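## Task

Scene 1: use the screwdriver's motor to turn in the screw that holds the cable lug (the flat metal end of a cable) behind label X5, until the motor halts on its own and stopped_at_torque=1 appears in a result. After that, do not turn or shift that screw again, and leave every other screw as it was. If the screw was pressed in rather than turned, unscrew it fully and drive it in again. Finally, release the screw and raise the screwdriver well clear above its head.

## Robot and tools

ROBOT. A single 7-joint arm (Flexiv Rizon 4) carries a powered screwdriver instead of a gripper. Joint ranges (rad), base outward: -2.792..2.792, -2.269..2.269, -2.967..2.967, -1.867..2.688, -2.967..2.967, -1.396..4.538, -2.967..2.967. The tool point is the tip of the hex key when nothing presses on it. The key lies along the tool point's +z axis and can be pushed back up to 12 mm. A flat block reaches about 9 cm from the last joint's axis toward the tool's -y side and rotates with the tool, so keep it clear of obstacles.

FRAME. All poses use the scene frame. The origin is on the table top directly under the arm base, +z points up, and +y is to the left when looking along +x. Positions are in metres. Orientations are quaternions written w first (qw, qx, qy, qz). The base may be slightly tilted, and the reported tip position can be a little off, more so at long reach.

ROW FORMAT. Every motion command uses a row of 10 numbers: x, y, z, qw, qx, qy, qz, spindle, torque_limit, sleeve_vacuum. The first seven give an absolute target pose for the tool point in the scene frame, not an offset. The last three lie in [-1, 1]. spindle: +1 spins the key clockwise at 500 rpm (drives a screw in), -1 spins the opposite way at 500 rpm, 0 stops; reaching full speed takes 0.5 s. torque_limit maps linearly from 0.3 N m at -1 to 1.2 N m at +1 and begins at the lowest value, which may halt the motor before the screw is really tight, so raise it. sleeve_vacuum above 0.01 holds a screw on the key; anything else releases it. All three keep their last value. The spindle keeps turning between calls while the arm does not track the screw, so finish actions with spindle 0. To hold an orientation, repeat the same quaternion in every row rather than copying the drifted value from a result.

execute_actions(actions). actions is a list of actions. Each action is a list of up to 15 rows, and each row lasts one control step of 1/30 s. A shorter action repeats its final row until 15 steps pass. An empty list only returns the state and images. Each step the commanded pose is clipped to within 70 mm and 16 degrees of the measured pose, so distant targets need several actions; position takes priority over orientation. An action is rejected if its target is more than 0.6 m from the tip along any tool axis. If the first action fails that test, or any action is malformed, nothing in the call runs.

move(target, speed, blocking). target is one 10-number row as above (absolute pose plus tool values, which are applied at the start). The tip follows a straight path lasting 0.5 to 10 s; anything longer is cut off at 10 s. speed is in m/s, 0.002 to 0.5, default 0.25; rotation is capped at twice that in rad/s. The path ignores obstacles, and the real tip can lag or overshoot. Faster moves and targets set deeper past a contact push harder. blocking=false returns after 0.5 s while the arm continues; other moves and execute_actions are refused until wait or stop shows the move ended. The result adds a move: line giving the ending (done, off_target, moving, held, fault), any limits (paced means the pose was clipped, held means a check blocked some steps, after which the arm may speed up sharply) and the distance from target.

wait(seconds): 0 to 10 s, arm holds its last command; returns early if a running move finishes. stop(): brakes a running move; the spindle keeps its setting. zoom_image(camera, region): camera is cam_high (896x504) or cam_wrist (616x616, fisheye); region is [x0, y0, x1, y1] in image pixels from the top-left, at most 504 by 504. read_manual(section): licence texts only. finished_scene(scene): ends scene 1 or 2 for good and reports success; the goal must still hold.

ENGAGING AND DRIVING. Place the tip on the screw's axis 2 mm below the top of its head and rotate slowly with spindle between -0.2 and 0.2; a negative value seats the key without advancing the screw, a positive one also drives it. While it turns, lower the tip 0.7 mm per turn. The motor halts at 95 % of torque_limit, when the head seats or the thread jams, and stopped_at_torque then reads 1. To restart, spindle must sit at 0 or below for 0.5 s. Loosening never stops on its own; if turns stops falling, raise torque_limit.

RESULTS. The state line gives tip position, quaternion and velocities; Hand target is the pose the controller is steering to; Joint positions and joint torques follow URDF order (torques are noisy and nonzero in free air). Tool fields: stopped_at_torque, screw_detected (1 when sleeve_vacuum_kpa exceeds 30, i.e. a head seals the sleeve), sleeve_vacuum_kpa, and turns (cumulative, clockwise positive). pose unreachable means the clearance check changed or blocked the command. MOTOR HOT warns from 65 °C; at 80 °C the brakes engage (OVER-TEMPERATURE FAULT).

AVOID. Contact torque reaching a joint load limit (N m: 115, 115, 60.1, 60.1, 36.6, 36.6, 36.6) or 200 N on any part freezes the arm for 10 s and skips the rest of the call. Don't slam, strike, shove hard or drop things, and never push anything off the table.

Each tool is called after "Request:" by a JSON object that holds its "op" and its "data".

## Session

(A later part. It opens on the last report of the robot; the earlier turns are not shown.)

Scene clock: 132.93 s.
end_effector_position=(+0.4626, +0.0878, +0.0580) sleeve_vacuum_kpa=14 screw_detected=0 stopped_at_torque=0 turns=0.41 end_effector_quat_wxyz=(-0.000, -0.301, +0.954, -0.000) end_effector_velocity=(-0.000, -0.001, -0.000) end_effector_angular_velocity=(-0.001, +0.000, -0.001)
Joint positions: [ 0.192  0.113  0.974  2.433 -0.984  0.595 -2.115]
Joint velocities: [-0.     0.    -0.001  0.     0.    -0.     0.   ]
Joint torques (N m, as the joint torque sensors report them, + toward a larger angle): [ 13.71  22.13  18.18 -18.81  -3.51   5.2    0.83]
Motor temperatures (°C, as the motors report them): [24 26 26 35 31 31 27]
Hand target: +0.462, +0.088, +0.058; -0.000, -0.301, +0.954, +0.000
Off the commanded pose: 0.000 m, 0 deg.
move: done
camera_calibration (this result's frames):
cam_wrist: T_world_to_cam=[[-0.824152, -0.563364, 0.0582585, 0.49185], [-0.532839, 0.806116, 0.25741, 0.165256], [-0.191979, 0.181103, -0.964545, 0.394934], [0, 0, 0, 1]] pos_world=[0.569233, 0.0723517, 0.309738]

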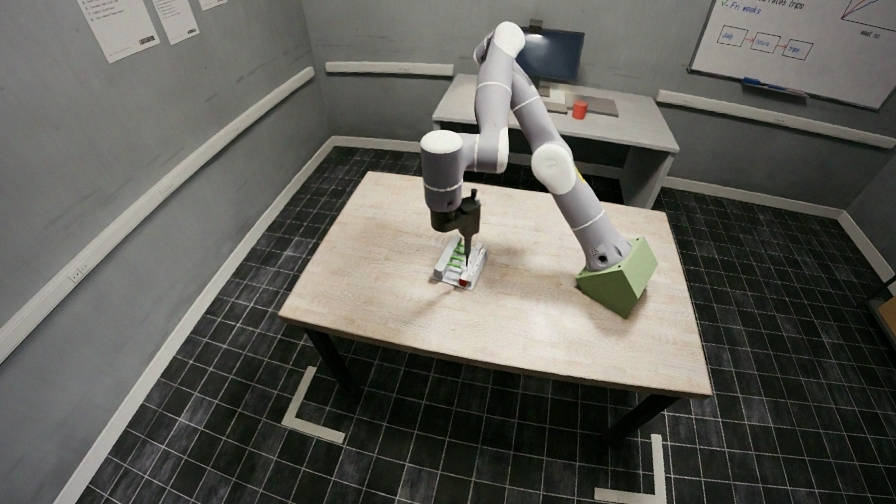

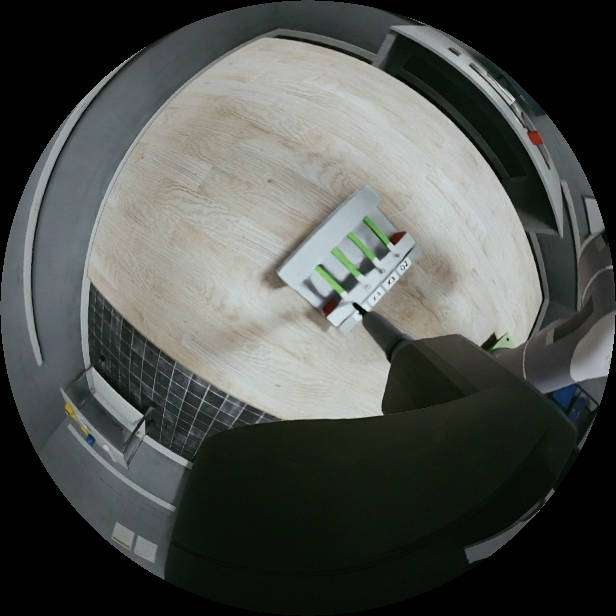

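Request:
{"op": "execute_actions", "data": {"actions": [[[0.4625,0.0892,0.055,0,-0.301,0.954,0,0,0.5,1]],[[0.4625,0.0892,0.052,0,-0.301,0.954,0,0,0.5,1]],[[0.4625,0.0892,0.049,0,-0.301,0.954,0,0,0.5,1]],[[0.4625,0.0892,0.047,0,-0.301,0.954,0,0.1,0.5,1]],[[0.4625,0.0892,0.045,0,-0.301,0.954,0,0.1,0.5,1]],[[0.4625,0.0892,0.045,0,-0.301,0.954,0,0,0.5,1]]]}}

Request:
{"op": "zoom_image", "data": {"camera": "cam_wrist", "region": [338, 288, 368, 318]}}

Request:
{"op": "zoom_image", "data": {"camera": "cam_high", "region": [455, 250, 485, 280]}}

Scene clock: 148.47 s.
end_effector_position=(+0.4628, +0.0894, +0.0453) sleeve_vacuum_kpa=14 screw_detected=0 stopped_at_torque=0 turns=1.23 end_effector_quat_wxyz=(+0.000, -0.301, +0.954, +0.000) end_effector_velocity=(+0.000, -0.001, -0.000) end_effector_angular_velocity=(-0.001, -0.000, -0.001)
Joint positions: [ 0.182  0.079  0.952  2.442 -1.044  0.611 -2.085]
Joint velocities: [ 0.     0.    -0.     0.    -0.    -0.001  0.001]
Joint torques (N m, as the joint torque sensors report them, + toward a larger angle): [ 12.31  22.23  17.18 -16.09  -3.45   4.6    0.86]
Motor temperatures (°C, as the motors report them): [24 27 27 34 31 31 27]
Hand target: +0.462, +0.089, +0.045; -0.000, -0.301, +0.954, -0.000
Off the commanded pose: 0.000 m, 0 deg.
camera_calibration (this result's frames):
cam_wrist: T_world_to_cam=[[-0.824099, -0.563527, 0.0574377, 0.493649], [-0.533099, 0.805863, 0.257662, 0.167549], [-0.191486, 0.181719, -0.964527, 0.382093], [0, 0, 0, 1]] pos_world=[0.569301, 0.07373, 0.297014]

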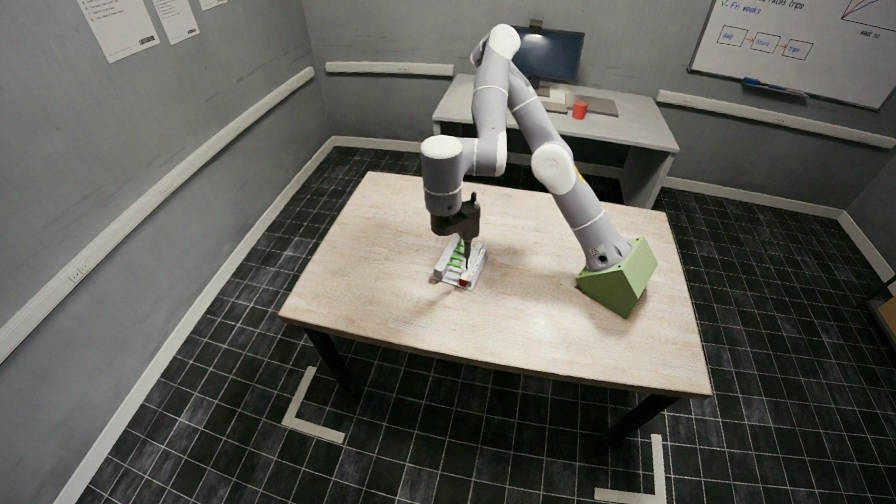

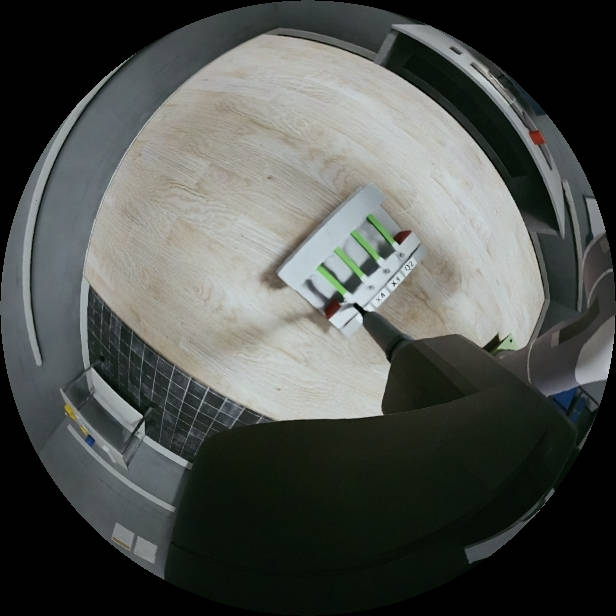

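Region (338, 288, 368, 318) of cam_wrist's 616x616 image, scaled by 16.800, with more detail than that image has.

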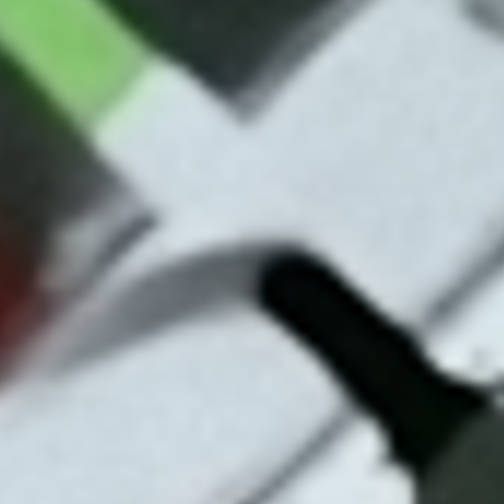

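Region (455, 250, 485, 280) of cam_high's 896x504 image, scaled by 16.800, with more detail than that image has.

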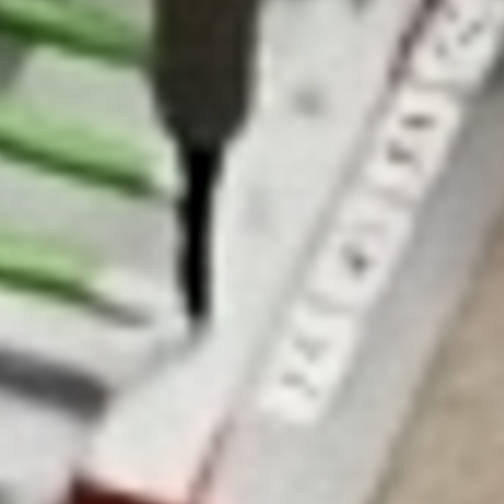

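Request:
{"op": "execute_actions", "data": {"actions": [[[0.4625,0.0892,0.044,0,-0.301,0.954,0,0.15,0.5,1]],[[0.4625,0.0899,0.044,0,-0.301,0.954,0,0.15,0.5,1]],[[0.4625,0.0906,0.044,0,-0.301,0.954,0,0.15,0.5,1]],[[0.4625,0.0906,0.044,0,-0.301,0.954,0,0,0.5,1]]]}}

Request:
{"op": "zoom_image", "data": {"camera": "cam_wrist", "region": [338, 288, 368, 318]}}

Scene clock: 168.77 s.
end_effector_position=(+0.4627, +0.0911, +0.0443) sleeve_vacuum_kpa=14 screw_detected=0 stopped_at_torque=0 turns=3.08 end_effector_quat_wxyz=(+0.000, -0.301, +0.954, +0.000) end_effector_velocity=(-0.000, +0.000, -0.000) end_effector_angular_velocity=(+0.001, +0.001, +0.001)
Joint positions: [ 0.182  0.07   0.952  2.44  -1.053  0.608 -2.078]
Joint velocities: [-0.    -0.     0.     0.     0.     0.001 -0.001]
Joint torques (N m, as the joint torque sensors report them, + toward a larger angle): [ 12.75  21.8   17.82 -16.29  -3.2    3.04   0.82]
Motor temperatures (°C, as the motors report them): [24 27 28 34 31 31 27]
Hand target: +0.462, +0.091, +0.044; +0.000, -0.301, +0.954, +0.000
Off the commanded pose: 0.001 m, 0 deg.
camera_calibration (this result's frames):
cam_wrist: T_world_to_cam=[[-0.824075, -0.563599, 0.0570638, 0.494623], [-0.533097, 0.805637, 0.258374, 0.166399], [-0.191592, 0.182499, -0.964358, 0.380801], [0, 0, 0, 1]] pos_world=[0.569272, 0.0752164, 0.29601]

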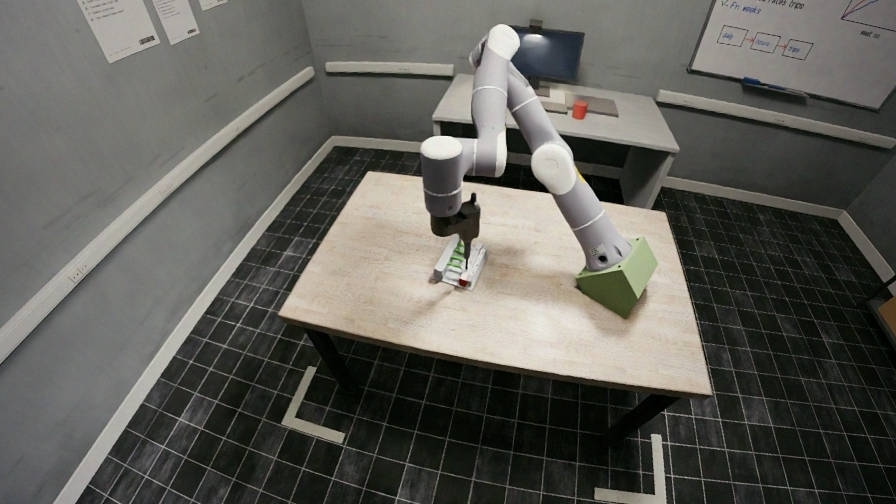

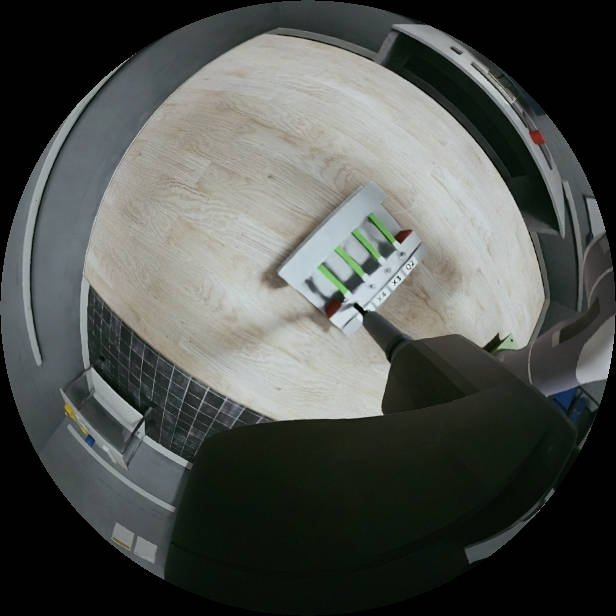

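Region (338, 288, 368, 318) of cam_wrist's 616x616 image, scaled by 16.800, with more detail than that image has.

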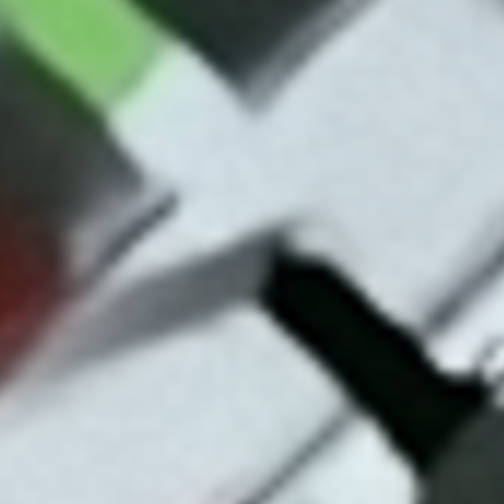

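Request:
{"op": "execute_actions", "data": {"actions": [[[0.4625,0.0906,0.051,0,-0.301,0.954,0,0,0.5,1]],[[0.4625,0.097,0.051,0,-0.301,0.954,0,0,0.5,1]],[[0.4625,0.097,0.0485,0,-0.301,0.954,0,0,0.5,1]]]}}

Request:
{"op": "zoom_image", "data": {"camera": "cam_wrist", "region": [343, 283, 373, 313]}}

Request:
{"op": "zoom_image", "data": {"camera": "cam_high", "region": [455, 250, 485, 280]}}

Scene clock: 180.40 s.
end_effector_position=(+0.4626, +0.0968, +0.0485) sleeve_vacuum_kpa=14 screw_detected=0 stopped_at_torque=0 turns=3.08 end_effector_quat_wxyz=(-0.000, -0.301, +0.954, -0.000) end_effector_velocity=(+0.000, -0.000, -0.000) end_effector_angular_velocity=(-0.001, -0.000, -0.001)
Joint positions: [ 0.192  0.049  0.967  2.423 -1.052  0.579 -2.066]
Joint velocities: [-0.     0.     0.    -0.     0.    -0.001  0.001]
Joint torques (N m, as the joint torque sensors report them, + toward a larger angle): [ 15.28  23.24  19.35 -17.07  -3.66   4.81   0.9 ]
Motor temperatures (°C, as the motors report them): [25 27 29 33 31 31 27]
Hand target: +0.462, +0.097, +0.049; -0.000, -0.301, +0.954, +0.000
Off the commanded pose: 0.000 m, 0 deg.
camera_calibration (this result's frames):
cam_wrist: T_world_to_cam=[[-0.824158, -0.563354, 0.0582705, 0.497471], [-0.532831, 0.806127, 0.257393, 0.160456], [-0.191977, 0.181084, -0.964548, 0.384139], [0, 0, 0, 1]] pos_world=[0.569236, 0.0813439, 0.300233]

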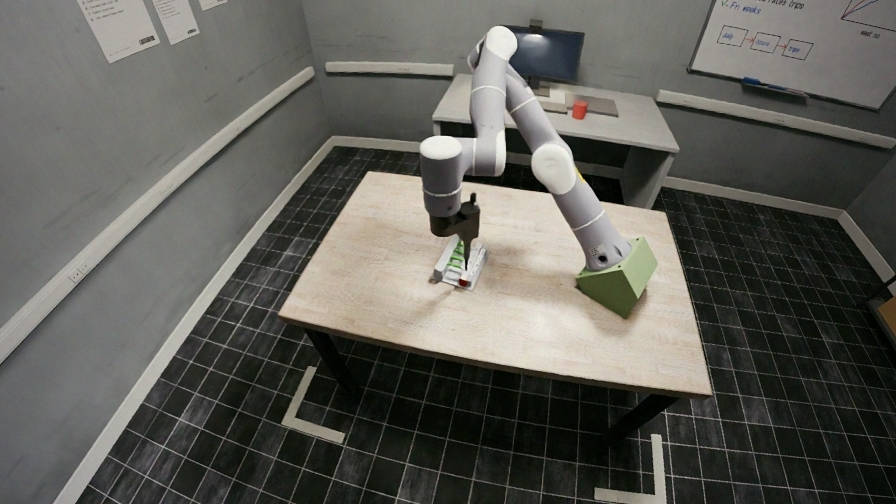

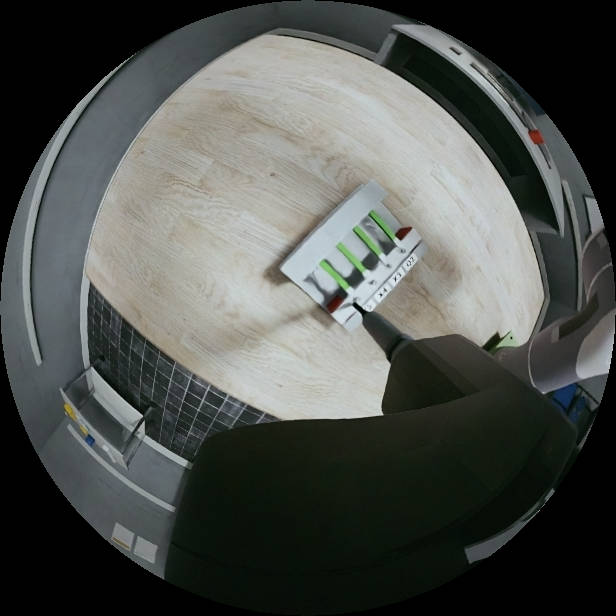

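Region (343, 283, 373, 313) of cam_wrist's 616x616 image, scaled by 16.800, with more detail than that image has.

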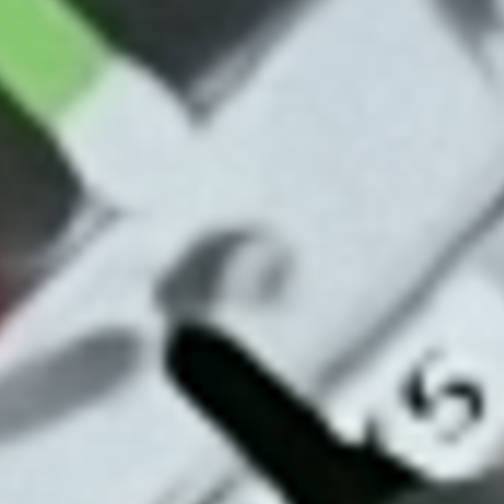

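Region (455, 250, 485, 280) of cam_high's 896x504 image, scaled by 16.800, with more detail than that image has.

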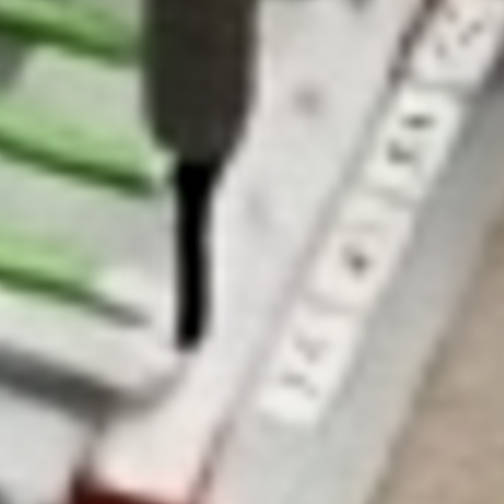

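Request:
{"op": "execute_actions", "data": {"actions": [[[0.4625,0.097,0.052,0,-0.301,0.954,0,0,0.5,1]],[[0.461,0.0886,0.052,0,-0.301,0.954,0,0,0.5,1]],[[0.461,0.0886,0.049,0,-0.301,0.954,0,0,0.5,1]],[[0.461,0.0886,0.047,0,-0.301,0.954,0,0.1,0.5,1]],[[0.461,0.0886,0.045,0,-0.301,0.954,0,0.1,0.5,1]],[[0.461,0.0886,0.045,0,-0.301,0.954,0,0,0.5,1]]]}}

Request:
{"op": "zoom_image", "data": {"camera": "cam_wrist", "region": [338, 288, 368, 318]}}

Scene clock: 196.53 s.
end_effector_position=(+0.4612, +0.0886, +0.0452) sleeve_vacuum_kpa=40 screw_detected=1 stopped_at_torque=0 turns=3.90 end_effector_quat_wxyz=(+0.000, -0.301, +0.954, -0.000) end_effector_velocity=(-0.000, +0.000, -0.000) end_effector_angular_velocity=(+0.001, +0.001, -0.002)
Joint positions: [ 0.181  0.083  0.954  2.445 -1.042  0.613 -2.085]
Joint velocities: [-0.    -0.    -0.    -0.     0.001  0.001  0.001]
Joint torques (N m, as the joint torque sensors report them, + toward a larger angle): [ 13.25  22.14  17.49 -16.49  -3.65   4.92   1.02]
Motor temperatures (°C, as the motors report them): [25 27 29 33 31 31 27]
Hand target: +0.461, +0.089, +0.045; -0.000, -0.301, +0.954, -0.000
Off the commanded pose: 0.000 m, 0 deg.
camera_calibration (this result's frames):
cam_wrist: T_world_to_cam=[[-0.824132, -0.563442, 0.0577974, 0.491927], [-0.533001, 0.806011, 0.257403, 0.167351], [-0.191617, 0.181328, -0.964574, 0.38194], [0, 0, 0, 1]] pos_world=[0.567797, 0.0730297, 0.296901]

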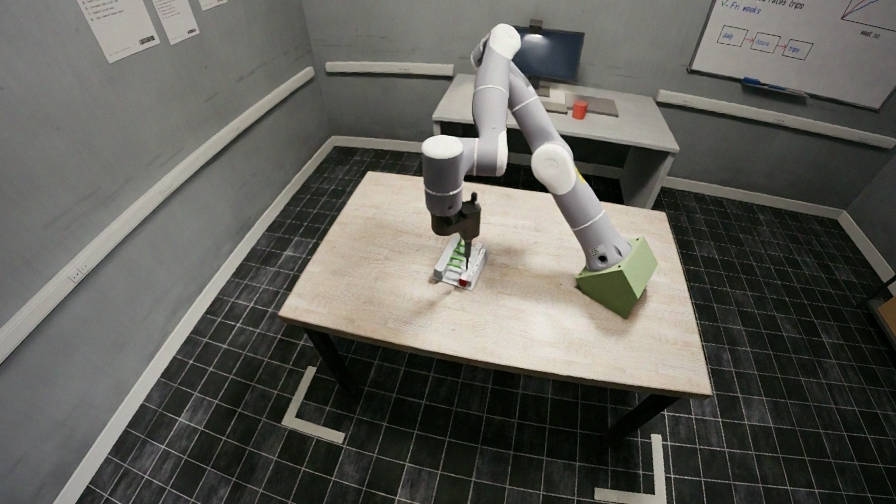

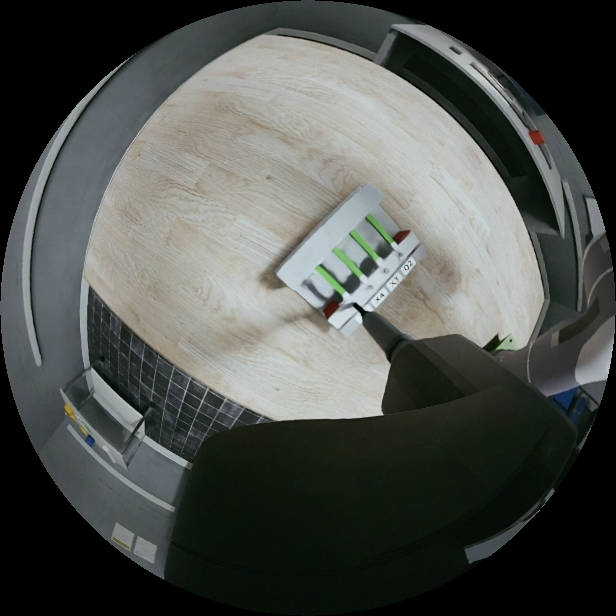

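Region (338, 288, 368, 318) of cam_wrist's 616x616 image, scaled by 16.800, with more detail than that image has.

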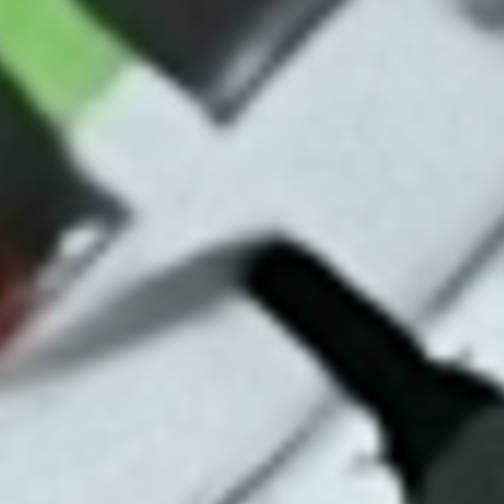

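Request:
{"op": "execute_actions", "data": {"actions": [[[0.461,0.0886,0.0438,0,-0.301,0.954,0,0.3,1,1]],[[0.461,0.0886,0.0429,0,-0.301,0.954,0,0.3,1,1]],[[0.461,0.0886,0.042,0,-0.301,0.954,0,0.3,1,1]],[[0.461,0.0886,0.0411,0,-0.301,0.954,0,0.3,1,1]],[[0.461,0.0886,0.0402,0,-0.301,0.954,0,0.3,1,1]],[[0.461,0.0886,0.0402,0,-0.301,0.954,0,0,1,1]]]}}

Scene clock: 207.03 s.
end_effector_position=(+0.4612, +0.0886, +0.0404) sleeve_vacuum_kpa=40 screw_detected=1 stopped_at_torque=1 turns=6.43 end_effector_quat_wxyz=(+0.000, -0.301, +0.954, -0.000) end_effector_velocity=(+0.000, +0.000, +0.000) end_effector_angular_velocity=(+0.001, -0.000, +0.001)
Joint positions: [ 0.178  0.072  0.944  2.449 -1.063  0.62  -2.075]
Joint velocities: [ 0.     0.     0.    -0.    -0.     0.    -0.001]
Joint torques (N m, as the joint torque sensors report them, + toward a larger angle): [ 13.4   21.45  17.35 -16.32  -3.56   4.96   1.01]
Motor temperatures (°C, as the motors report them): [25 27 29 33 31 31 27]
Hand target: +0.461, +0.089, +0.040; -0.000, -0.301, +0.954, -0.000
Off the commanded pose: 0.000 m, 0 deg.
camera_calibration (this result's frames):
cam_wrist: T_world_to_cam=[[-0.82411, -0.56348, 0.05774, 0.492211], [-0.53305, 0.80598, 0.257399, 0.168589], [-0.191577, 0.181347, -0.964579, 0.377316], [0, 0, 0, 1]] pos_world=[0.567787, 0.0730464, 0.292136]

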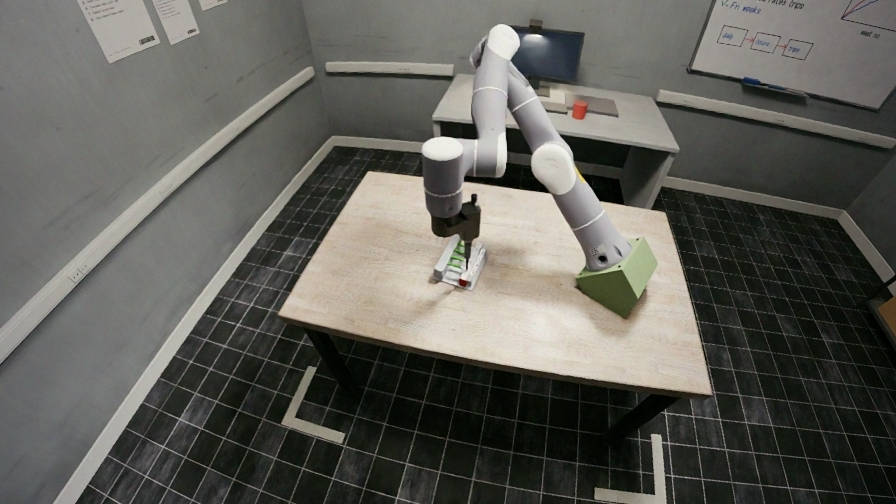

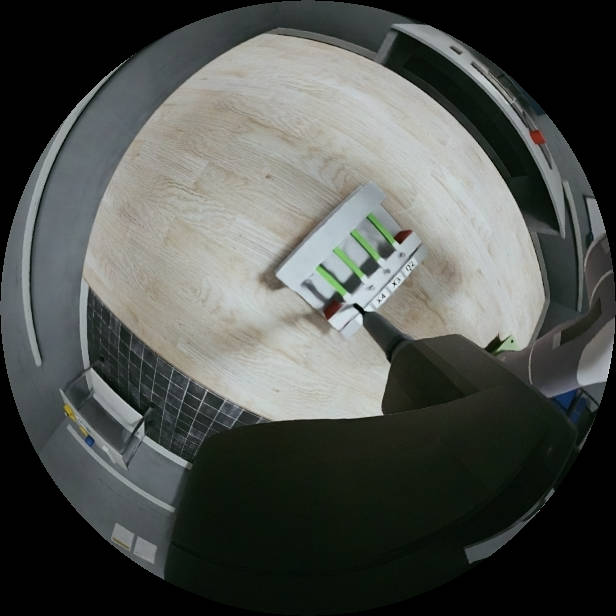

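Request:
{"op": "move", "data": {"target": [0.461,0.0886,0.06,0,-0.301,0.954,0,0,1,-1], "speed": 0.03}}

Request:
{"op": "move", "data": {"target": [0.461,0.0886,0.2,0,-0.301,0.954,0,0,1,-1], "speed": 0.2}}

Request:
{"op": "finished_scene", "data": {"scene": 1}}

Scene clock: 225.07 s.
end_effector_position=(+0.4611, +0.0887, +0.0599) sleeve_vacuum_kpa=0 screw_detected=0 stopped_at_torque=1 turns=6.43 end_effector_quat_wxyz=(+0.000, -0.301, +0.954, +0.000) end_effector_velocity=(+0.000, +0.000, +0.001) end_effector_angular_velocity=(+0.001, -0.000, +0.001)
Joint positions: [ 0.195  0.115  0.979  2.433 -0.978  0.591 -2.114]
Joint velocities: [ 0.     0.001  0.001 -0.001  0.002 -0.    -0.002]
Joint torques (N m, as the joint torque sensors report them, + toward a larger angle): [ 15.09  24.19  18.95 -19.52  -2.79   3.39   0.18]
Motor temperatures (°C, as the motors report them): [25 27 29 33 31 31 27]
Hand target: +0.461, +0.089, +0.060; +0.000, -0.301, +0.954, -0.000
Off the commanded pose: 0.000 m, 0 deg.
move: done
camera_calibration (this result's frames):
cam_wrist: T_world_to_cam=[[-0.824355, -0.563104, 0.0578996, 0.491128], [-0.532543, 0.806138, 0.257952, 0.163129], [-0.191929, 0.18181, -0.964421, 0.396171], [0, 0, 0, 1]] pos_world=[0.567774, 0.0730241, 0.31156]

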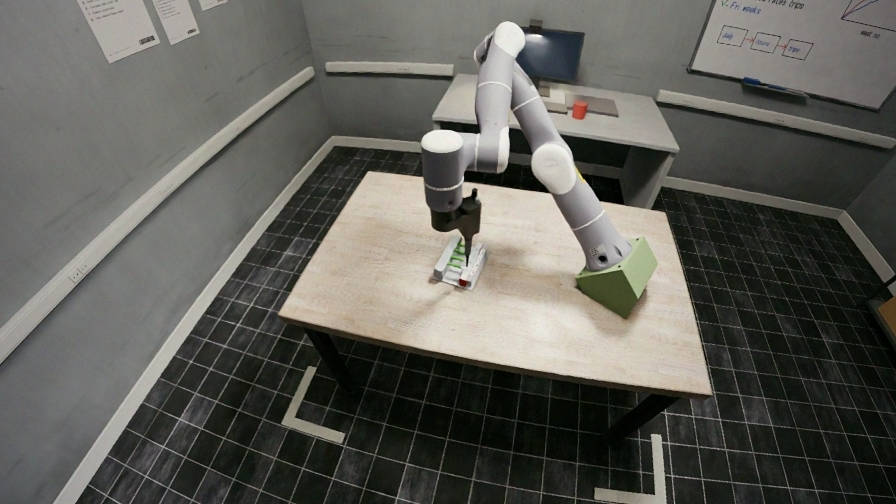

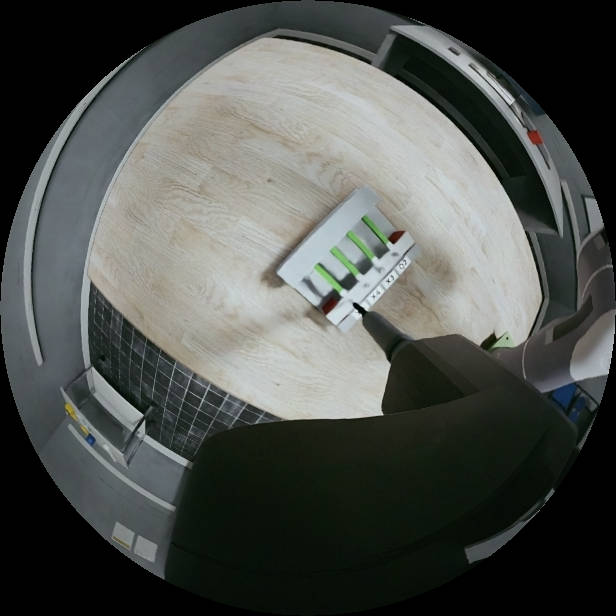

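Scene clock: 226.17 s.
end_effector_position=(+0.4618, +0.0889, +0.1997) sleeve_vacuum_kpa=0 screw_detected=0 stopped_at_torque=1 turns=6.43 end_effector_quat_wxyz=(+0.000, -0.300, +0.954, -0.000) end_effector_velocity=(-0.000, +0.000, +0.001) end_effector_angular_velocity=(-0.000, +0.001, -0.000)
Joint positions: [ 0.332  0.306  1.138  2.211 -0.589  0.274 -2.287]
Joint velocities: [-0.     0.     0.001 -0.002  0.002 -0.002 -0.   ]
Joint torques (N m, as the joint torque sensors report them, + toward a larger angle): [ 13.42  20.23  14.87 -28.95  -3.5    3.04   0.07]
Motor temperatures (°C, as the motors report them): [25 27 29 33 31 31 27]
Hand target: +0.462, +0.089, +0.200; +0.000, -0.300, +0.954, -0.000
Off the commanded pose: 0.001 m, 0 deg.
move: done
camera_calibration (this result's frames):
cam_wrist: T_world_to_cam=[[-0.824889, -0.562375, 0.0573784, 0.483999], [-0.532038, 0.806652, 0.257388, 0.127176], [-0.191033, 0.181789, -0.964603, 0.530741], [0, 0, 0, 1]] pos_world=[0.568297, 0.0731195, 0.45145]

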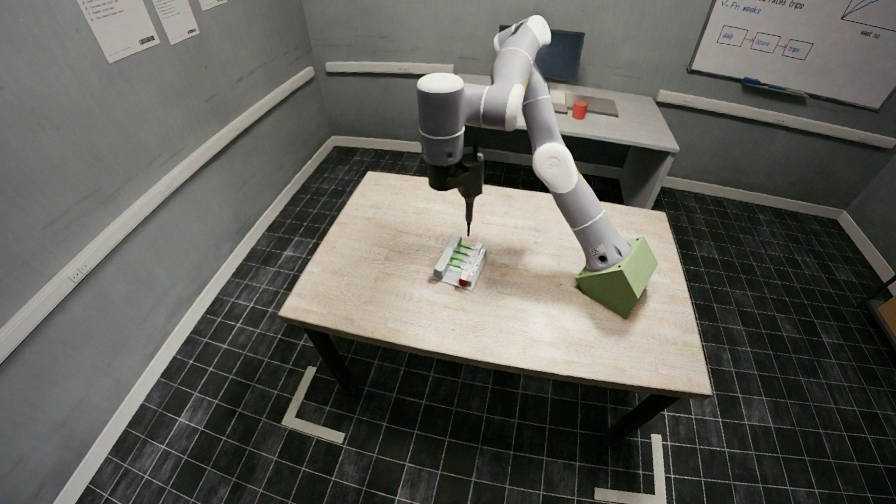

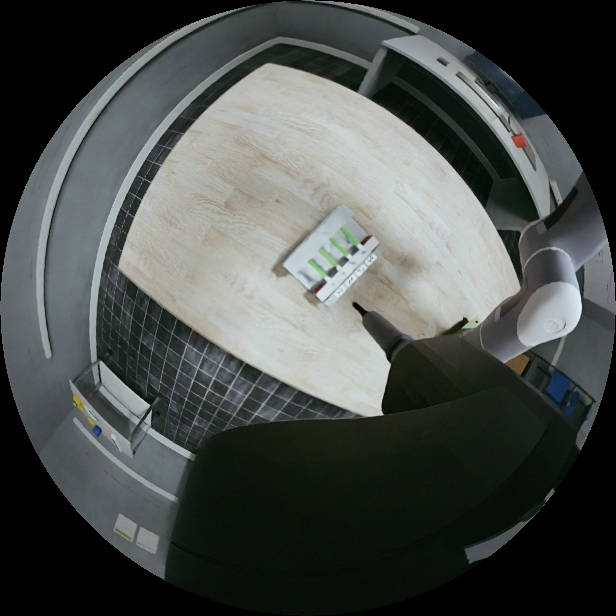

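The scene is finished: the task was done.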